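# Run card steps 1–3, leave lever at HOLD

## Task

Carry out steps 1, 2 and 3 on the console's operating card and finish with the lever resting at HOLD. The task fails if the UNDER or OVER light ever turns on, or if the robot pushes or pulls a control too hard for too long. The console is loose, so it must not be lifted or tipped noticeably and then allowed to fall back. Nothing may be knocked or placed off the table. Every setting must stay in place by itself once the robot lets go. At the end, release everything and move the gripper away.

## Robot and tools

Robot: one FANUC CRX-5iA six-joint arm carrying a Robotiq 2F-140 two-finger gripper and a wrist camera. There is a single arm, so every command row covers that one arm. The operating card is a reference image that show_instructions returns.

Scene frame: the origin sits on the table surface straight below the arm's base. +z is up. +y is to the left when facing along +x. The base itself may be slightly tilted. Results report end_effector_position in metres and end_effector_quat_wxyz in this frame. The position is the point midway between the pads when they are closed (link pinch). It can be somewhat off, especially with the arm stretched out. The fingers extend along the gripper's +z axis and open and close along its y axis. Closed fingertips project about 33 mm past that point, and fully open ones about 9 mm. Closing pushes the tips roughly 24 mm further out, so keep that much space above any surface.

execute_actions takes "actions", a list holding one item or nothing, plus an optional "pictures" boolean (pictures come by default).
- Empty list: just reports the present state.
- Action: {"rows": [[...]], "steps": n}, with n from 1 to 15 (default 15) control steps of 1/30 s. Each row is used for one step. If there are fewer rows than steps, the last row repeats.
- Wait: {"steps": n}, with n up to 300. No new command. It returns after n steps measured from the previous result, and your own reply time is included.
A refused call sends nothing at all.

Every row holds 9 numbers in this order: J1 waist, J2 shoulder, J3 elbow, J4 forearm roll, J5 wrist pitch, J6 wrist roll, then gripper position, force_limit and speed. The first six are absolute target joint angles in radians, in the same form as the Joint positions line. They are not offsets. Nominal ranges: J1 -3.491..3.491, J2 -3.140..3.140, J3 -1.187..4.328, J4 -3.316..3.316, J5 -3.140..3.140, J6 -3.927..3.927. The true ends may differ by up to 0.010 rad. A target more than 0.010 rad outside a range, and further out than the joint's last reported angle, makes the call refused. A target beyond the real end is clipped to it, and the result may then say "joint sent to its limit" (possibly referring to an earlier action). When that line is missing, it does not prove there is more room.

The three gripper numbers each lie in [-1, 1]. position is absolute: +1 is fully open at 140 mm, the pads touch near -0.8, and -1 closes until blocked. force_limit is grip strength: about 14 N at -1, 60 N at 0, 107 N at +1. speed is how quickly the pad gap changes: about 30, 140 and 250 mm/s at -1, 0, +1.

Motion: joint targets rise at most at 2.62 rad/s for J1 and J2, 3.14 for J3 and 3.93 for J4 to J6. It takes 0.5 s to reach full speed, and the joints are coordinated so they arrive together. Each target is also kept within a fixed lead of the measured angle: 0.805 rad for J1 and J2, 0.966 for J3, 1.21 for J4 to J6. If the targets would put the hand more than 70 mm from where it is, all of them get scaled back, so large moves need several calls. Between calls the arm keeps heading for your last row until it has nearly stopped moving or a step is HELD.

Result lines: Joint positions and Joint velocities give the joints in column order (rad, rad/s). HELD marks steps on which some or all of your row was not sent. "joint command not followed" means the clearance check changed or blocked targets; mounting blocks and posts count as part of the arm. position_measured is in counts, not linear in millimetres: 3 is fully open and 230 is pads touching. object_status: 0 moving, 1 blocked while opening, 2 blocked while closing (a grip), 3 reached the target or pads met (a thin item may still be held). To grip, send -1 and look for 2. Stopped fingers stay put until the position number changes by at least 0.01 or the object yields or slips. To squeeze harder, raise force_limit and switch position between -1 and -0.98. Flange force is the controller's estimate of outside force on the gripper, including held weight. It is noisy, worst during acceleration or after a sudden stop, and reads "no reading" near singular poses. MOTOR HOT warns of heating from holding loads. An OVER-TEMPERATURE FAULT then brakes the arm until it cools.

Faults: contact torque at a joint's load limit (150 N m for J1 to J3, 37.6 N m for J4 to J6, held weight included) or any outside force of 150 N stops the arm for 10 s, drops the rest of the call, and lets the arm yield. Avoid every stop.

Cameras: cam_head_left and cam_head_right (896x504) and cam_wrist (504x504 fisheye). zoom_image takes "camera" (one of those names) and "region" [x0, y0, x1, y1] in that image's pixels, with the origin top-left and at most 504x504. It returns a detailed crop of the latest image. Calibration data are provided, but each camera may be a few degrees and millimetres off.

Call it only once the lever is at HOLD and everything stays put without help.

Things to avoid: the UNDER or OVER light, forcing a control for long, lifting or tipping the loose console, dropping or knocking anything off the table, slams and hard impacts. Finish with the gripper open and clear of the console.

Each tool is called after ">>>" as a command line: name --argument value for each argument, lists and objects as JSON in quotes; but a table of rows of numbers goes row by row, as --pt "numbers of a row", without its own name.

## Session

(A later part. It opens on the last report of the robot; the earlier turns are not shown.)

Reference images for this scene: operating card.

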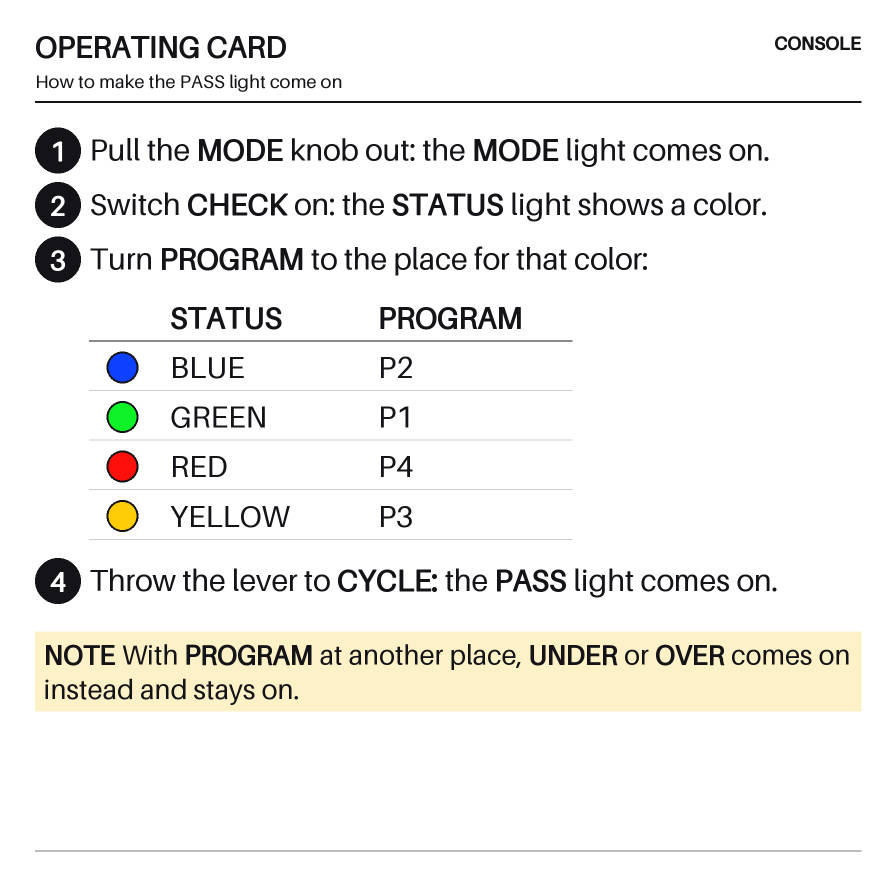

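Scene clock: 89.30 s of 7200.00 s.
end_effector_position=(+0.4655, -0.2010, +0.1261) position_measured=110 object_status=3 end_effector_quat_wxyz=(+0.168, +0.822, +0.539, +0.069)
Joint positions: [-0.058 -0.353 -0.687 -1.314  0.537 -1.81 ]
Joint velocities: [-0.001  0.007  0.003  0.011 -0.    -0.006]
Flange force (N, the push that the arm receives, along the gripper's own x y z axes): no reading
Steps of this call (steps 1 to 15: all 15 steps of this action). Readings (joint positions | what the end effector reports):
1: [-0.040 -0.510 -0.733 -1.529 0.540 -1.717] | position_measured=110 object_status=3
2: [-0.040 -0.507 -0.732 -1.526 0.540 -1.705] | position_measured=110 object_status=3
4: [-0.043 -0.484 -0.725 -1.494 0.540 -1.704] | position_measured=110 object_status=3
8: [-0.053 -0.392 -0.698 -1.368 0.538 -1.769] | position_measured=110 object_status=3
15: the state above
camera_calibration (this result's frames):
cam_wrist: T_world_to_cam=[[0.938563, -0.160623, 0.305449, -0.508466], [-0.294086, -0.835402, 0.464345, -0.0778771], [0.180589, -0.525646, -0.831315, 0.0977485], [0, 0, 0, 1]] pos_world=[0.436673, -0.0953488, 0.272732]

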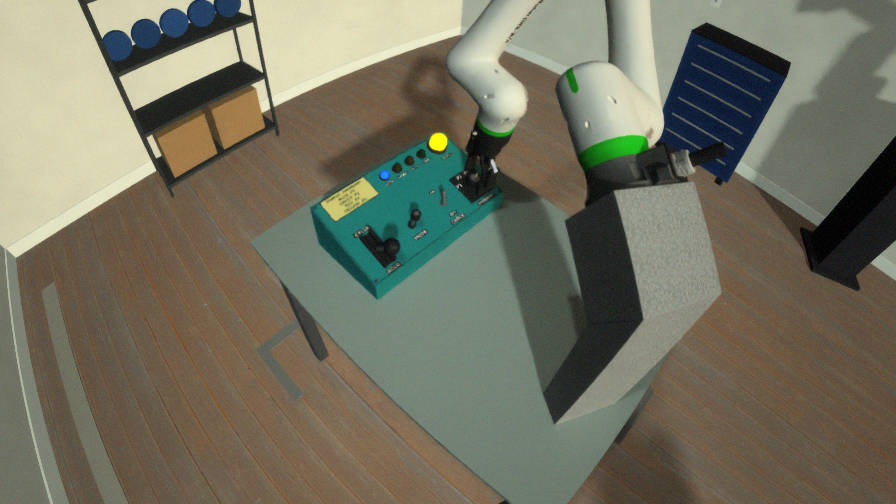

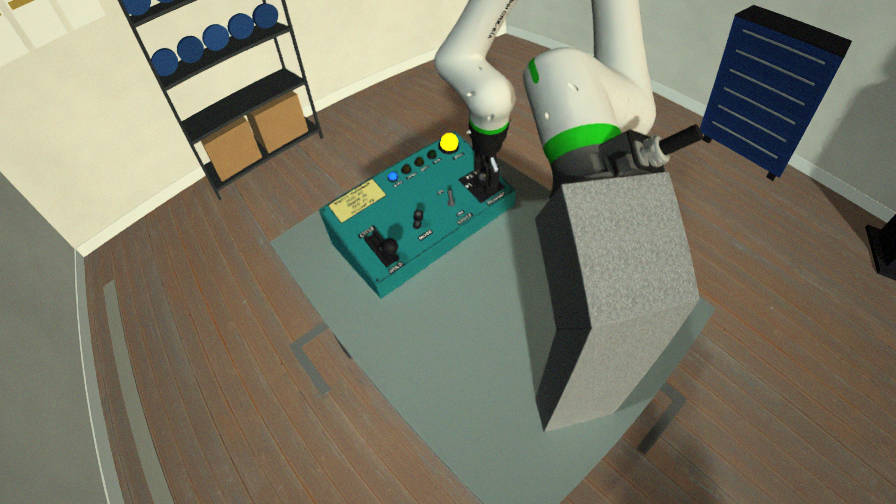

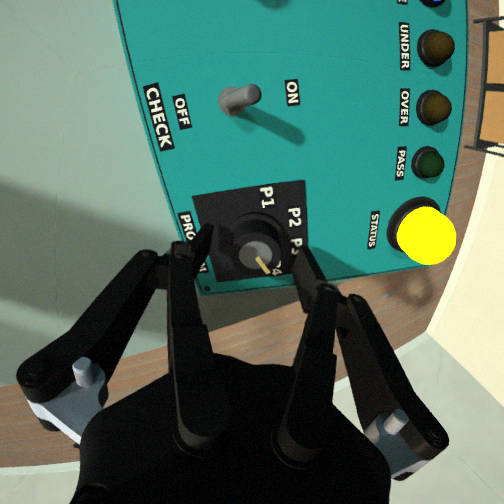

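>>> execute_actions --actions '[{"rows":[[-0.058,-0.3524,-0.6865,-1.307,0.533,-1.81,-1,-0.7,-0.4]]}]' --pictures false

>>> execute_actions --actions '[{"rows":[[-0.058,-0.3524,-0.6865,-1.307,0.533,-1.02,-1,-0.7,-0.4]]}]' --pictures false

>>> execute_actions --actions '[{"steps":9}]' --pictures false

>>> execute_actions --actions '[{"rows":[[-0.058,-0.3524,-0.6865,-1.307,0.533,-1.02,0.15,-0.7,0]],"steps":9}]' --pictures false

>>> execute_actions --actions '[{"rows":[[-0.04,-0.51,-0.733,-1.53,0.54,-0.9,0.15,-0.6,0]],"steps":13}]'

Scene clock: 97.53 s of 7200.00 s.
end_effector_position=(+0.4668, -0.2007, +0.1258) position_measured=165 object_status=0 end_effector_quat_wxyz=(+0.168, +0.821, +0.542, +0.071)
Joint positions: [-0.058 -0.352 -0.686 -1.307  0.533 -1.81 ]
Joint velocities: [ 0.001 -0.001  0.     0.001  0.001  0.   ]
Flange force (N, the push that the arm receives, along the gripper's own x y z axes): no reading
Steps of this call (steps 1 to 15: the robot went on to your last target; steps 16 to 90: nothing new was sent; then 4.73 s passed at rest; steps 91 to 105: all 15 steps of this action). Readings (joint positions | what the end effector reports):
91: [-0.058 -0.352 -0.686 -1.313 0.536 -1.810] | position_measured=110 object_status=0
92: [-0.058 -0.352 -0.686 -1.311 0.536 -1.810] | position_measured=113 object_status=0
94: [-0.058 -0.352 -0.686 -1.309 0.534 -1.810] | position_measured=123 object_status=0
98: [-0.058 -0.352 -0.686 -1.307 0.533 -1.810] | position_measured=144 object_status=0
105: the state above

Scene clock: 98.03 s of 7200.00 s.
end_effector_position=(+0.4668, -0.2007, +0.1258) position_measured=166 object_status=2 end_effector_quat_wxyz=(+0.182, +0.592, +0.785, +0.011)
Joint positions: [-0.058 -0.352 -0.686 -1.307  0.533 -1.128]
Joint velocities: [-0.001  0.     0.001  0.     0.     1.255]
Flange force (N, the push that the arm receives, along the gripper's own x y z axes): no reading
Steps of this call (steps 1 to 15: all 15 steps of this action). Readings (joint positions | what the end effector reports):
1: [-0.058 -0.352 -0.686 -1.307 0.533 -1.810] | position_measured=165 object_status=0
2: [-0.058 -0.352 -0.686 -1.307 0.533 -1.804] | position_measured=165 object_status=2
4: [-0.058 -0.352 -0.686 -1.307 0.533 -1.766] | position_measured=165 object_status=2
8: [-0.058 -0.352 -0.686 -1.307 0.533 -1.586] | position_measured=166 object_status=2
15: the state above

Scene clock: 98.33 s of 7200.00 s.
end_effector_position=(+0.4668, -0.2007, +0.1258) position_measured=166 object_status=2 end_effector_quat_wxyz=(+0.183, +0.549, +0.816, +0.001)
Joint positions: [-0.058 -0.352 -0.686 -1.307  0.533 -1.02 ]
Joint velocities: [-0.001 -0.002  0.     0.001  0.001  0.001]
Flange force (N, the push that the arm receives, along the gripper's own x y z axes): no reading
Steps of this call (steps 1 to 9: the robot went on to your last target). Readings (joint positions | what the end effector reports):
1: [-0.058 -0.352 -0.686 -1.307 0.533 -1.090] | position_measured=166 object_status=2
2: [-0.058 -0.352 -0.686 -1.307 0.533 -1.060] | position_measured=166 object_status=2
4: [-0.058 -0.352 -0.686 -1.307 0.533 -1.026] | position_measured=166 object_status=2
8: [-0.058 -0.352 -0.686 -1.307 0.533 -1.020] | position_measured=166 object_status=2
9: the state above

Scene clock: 98.63 s of 7200.00 s.
end_effector_position=(+0.4668, -0.2007, +0.1258) position_measured=111 object_status=0 end_effector_quat_wxyz=(+0.183, +0.549, +0.816, +0.001)
Joint positions: [-0.058 -0.352 -0.686 -1.307  0.533 -1.02 ]
Joint velocities: [ 0.    -0.001 -0.    -0.001  0.001  0.002]
Flange force (N, the push that the arm receives, along the gripper's own x y z axes): no reading
Steps of this call (steps 1 to 9: all 9 steps of this action). Readings (joint positions | what the end effector reports):
1: [-0.058 -0.352 -0.686 -1.307 0.533 -1.020] | position_measured=166 object_status=0
2: [-0.058 -0.352 -0.686 -1.307 0.533 -1.020] | position_measured=166 object_status=0
4: [-0.058 -0.352 -0.686 -1.307 0.533 -1.020] | position_measured=146 object_status=0
8: [-0.058 -0.352 -0.686 -1.307 0.533 -1.020] | position_measured=116 object_status=0
9: the state above

Scene clock: 99.07 s of 7200.00 s.
end_effector_position=(+0.4568, -0.1850, +0.1678) position_measured=110 object_status=3 end_effector_quat_wxyz=(+0.177, +0.600, +0.780, +0.007)
Joint positions: [-0.04  -0.509 -0.733 -1.528  0.54  -0.901]
Joint velocities: [ 0.001 -0.014 -0.005 -0.026  0.     0.015]
Flange force (N, the push that the arm receives, along the gripper's own x y z axes): no reading
Steps of this call (steps 1 to 13: all 13 steps of this action). Readings (joint positions | what the end effector reports):
1: [-0.058 -0.353 -0.686 -1.307 0.533 -1.020] | position_measured=110 object_status=0
2: [-0.058 -0.356 -0.687 -1.313 0.533 -1.017] | position_measured=110 object_status=0
4: [-0.055 -0.382 -0.695 -1.349 0.534 -0.997] | position_measured=110 object_status=0
8: [-0.044 -0.473 -0.722 -1.478 0.538 -0.928] | position_measured=110 object_status=3
13: the state above
camera_calibration (this result's frames):
cam_wrist: T_world_to_cam=[[0.87051, 0.473007, 0.135927, -0.333705], [0.297023, -0.725156, 0.62123, -0.362312], [0.392415, -0.500414, -0.771749, 0.0403803], [0, 0, 0, 1]] pos_world=[0.382263, -0.0846814, 0.301602]

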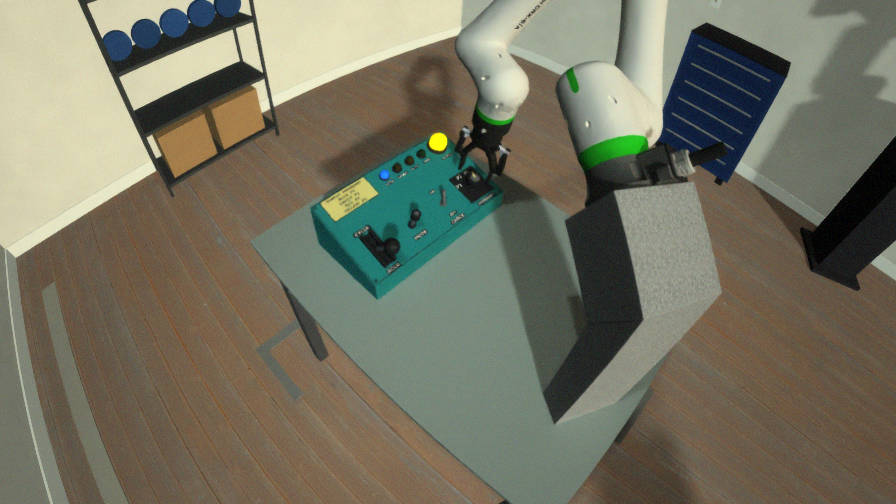

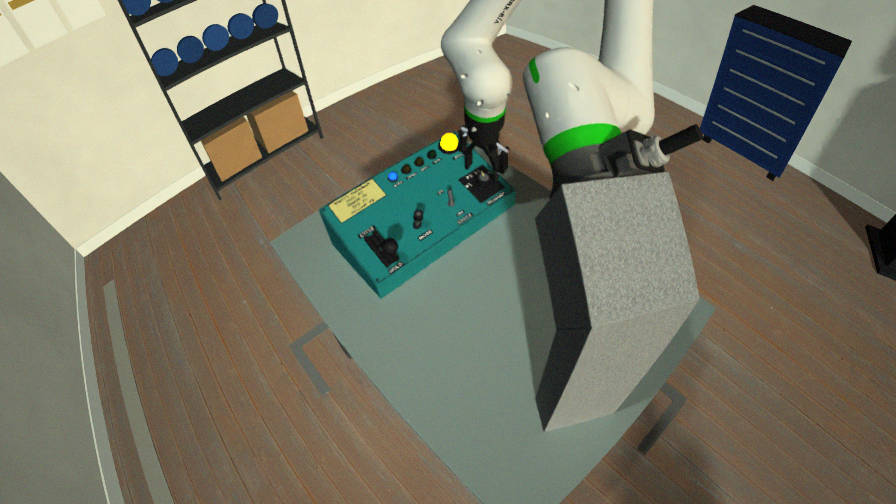

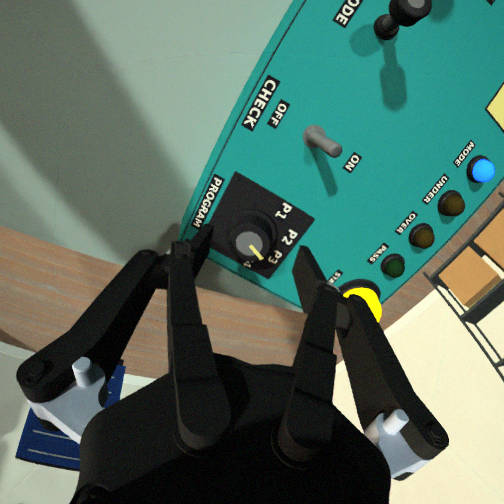

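>>> execute_actions --actions '[{"rows":[[0.0,-0.9,-0.76,-1.8,0.6,-0.9,0.15,-0.6,0]]}]' --pictures false

>>> execute_actions --actions '[{"steps":12}]'

>>> zoom_image --camera "cam_head_right" --region '[440,150,520,220]'

Scene clock: 104.70 s of 7200.00 s.
end_effector_position=(+0.5022, -0.2112, +0.2737) position_measured=110 object_status=3 end_effector_quat_wxyz=(+0.239, +0.721, +0.648, +0.060)
Joint positions: [-0.005 -0.855 -0.757 -1.768  0.593 -0.9  ]
Joint velocities: [ 0.059 -0.572 -0.04  -0.394  0.087  0.   ]
Flange force (N, the push that the arm receives, along the gripper's own x y z axes): no reading
Steps of this call (steps 1 to 15: the robot went on to your last target; steps 16 to 90: nothing new was sent; then 2.13 s passed at rest; steps 91 to 105: all 15 steps of this action). Readings (joint positions | what the end effector reports):
91: [-0.040 -0.510 -0.733 -1.530 0.540 -0.900] | position_measured=110 object_status=3
92: [-0.040 -0.514 -0.733 -1.533 0.541 -0.900] | position_measured=110 object_status=3
94: [-0.037 -0.539 -0.735 -1.551 0.545 -0.900] | position_measured=110 object_status=3
98: [-0.025 -0.654 -0.743 -1.629 0.562 -0.900] | position_measured=110 object_status=3
105: the state above

Scene clock: 105.10 s of 7200.00 s.
end_effector_position=(+0.5062, -0.2136, +0.2878) position_measured=110 object_status=3 end_effector_quat_wxyz=(+0.244, +0.735, +0.629, +0.069)
Joint positions: [-0.   -0.9  -0.76 -1.8   0.6  -0.9 ]
Joint velocities: [ 0.001 -0.004 -0.    -0.     0.    -0.   ]
Flange force (N, the push that the arm receives, along the gripper's own x y z axes): no reading
Steps of this call (steps 1 to 12: the robot went on to your last target). Readings (joint positions | what the end effector reports):
1: [-0.003 -0.872 -0.758 -1.780 0.596 -0.900] | position_measured=110 object_status=3
2: [-0.002 -0.884 -0.759 -1.789 0.598 -0.900] | position_measured=110 object_status=3
4: [-0.000 -0.897 -0.760 -1.798 0.599 -0.900] | position_measured=110 object_status=3
8: [-0.000 -0.899 -0.760 -1.800 0.600 -0.900] | position_measured=110 object_status=3
12: the state above
camera_calibration (this result's frames):
cam_wrist: T_world_to_cam=[[0.922377, 0.113846, 0.369135, -0.54954], [-0.137121, -0.796862, 0.588395, -0.258447], [0.361136, -0.593338, -0.719396, 0.0801582], [0, 0, 0, 1]] pos_world=[0.442497, -0.0958224, 0.412589]

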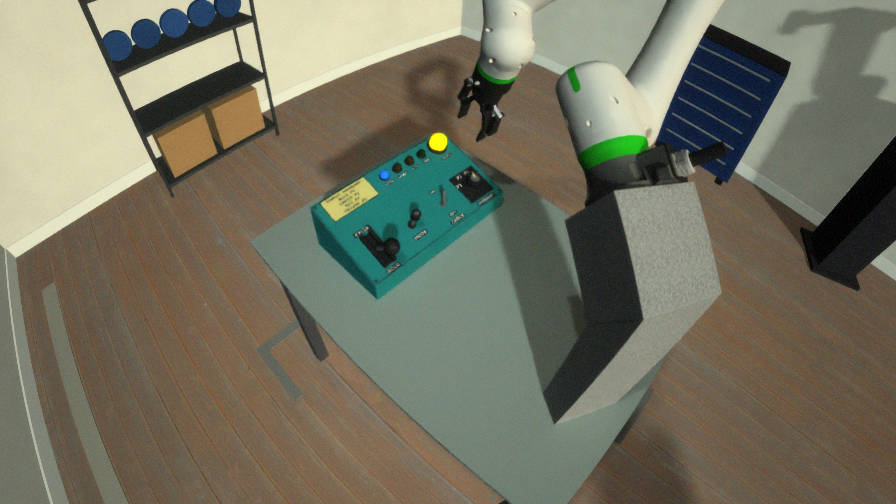

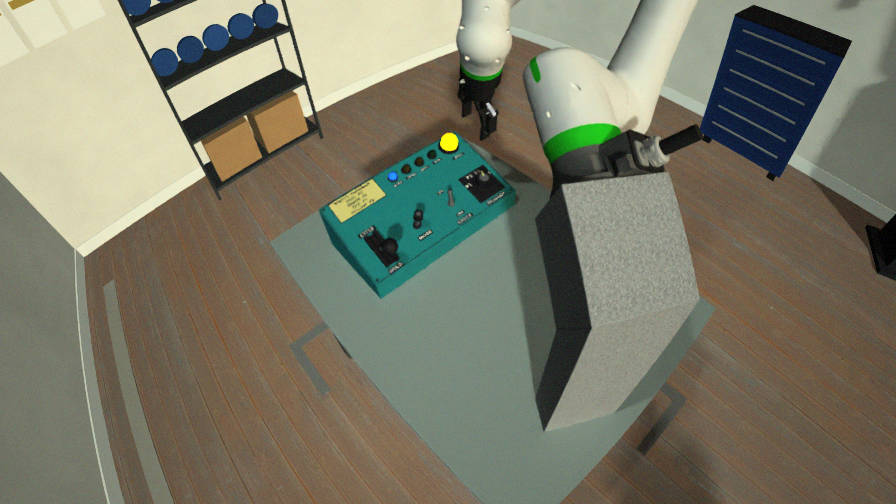

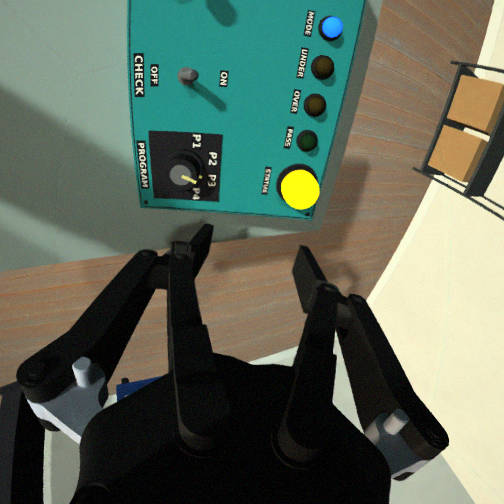

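Region (440, 150, 520, 220) of cam_head_right's 896x504 image, scaled by 6.300, with more detail than that image has; it fills the top 441 rows of this view, and the rest is white.

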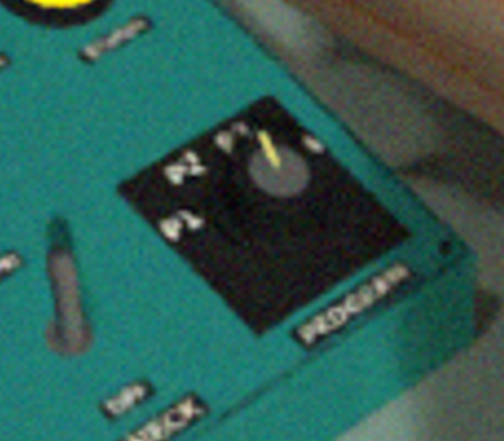

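>>> finished_scene --scene 2

The scene is finished: the task was done.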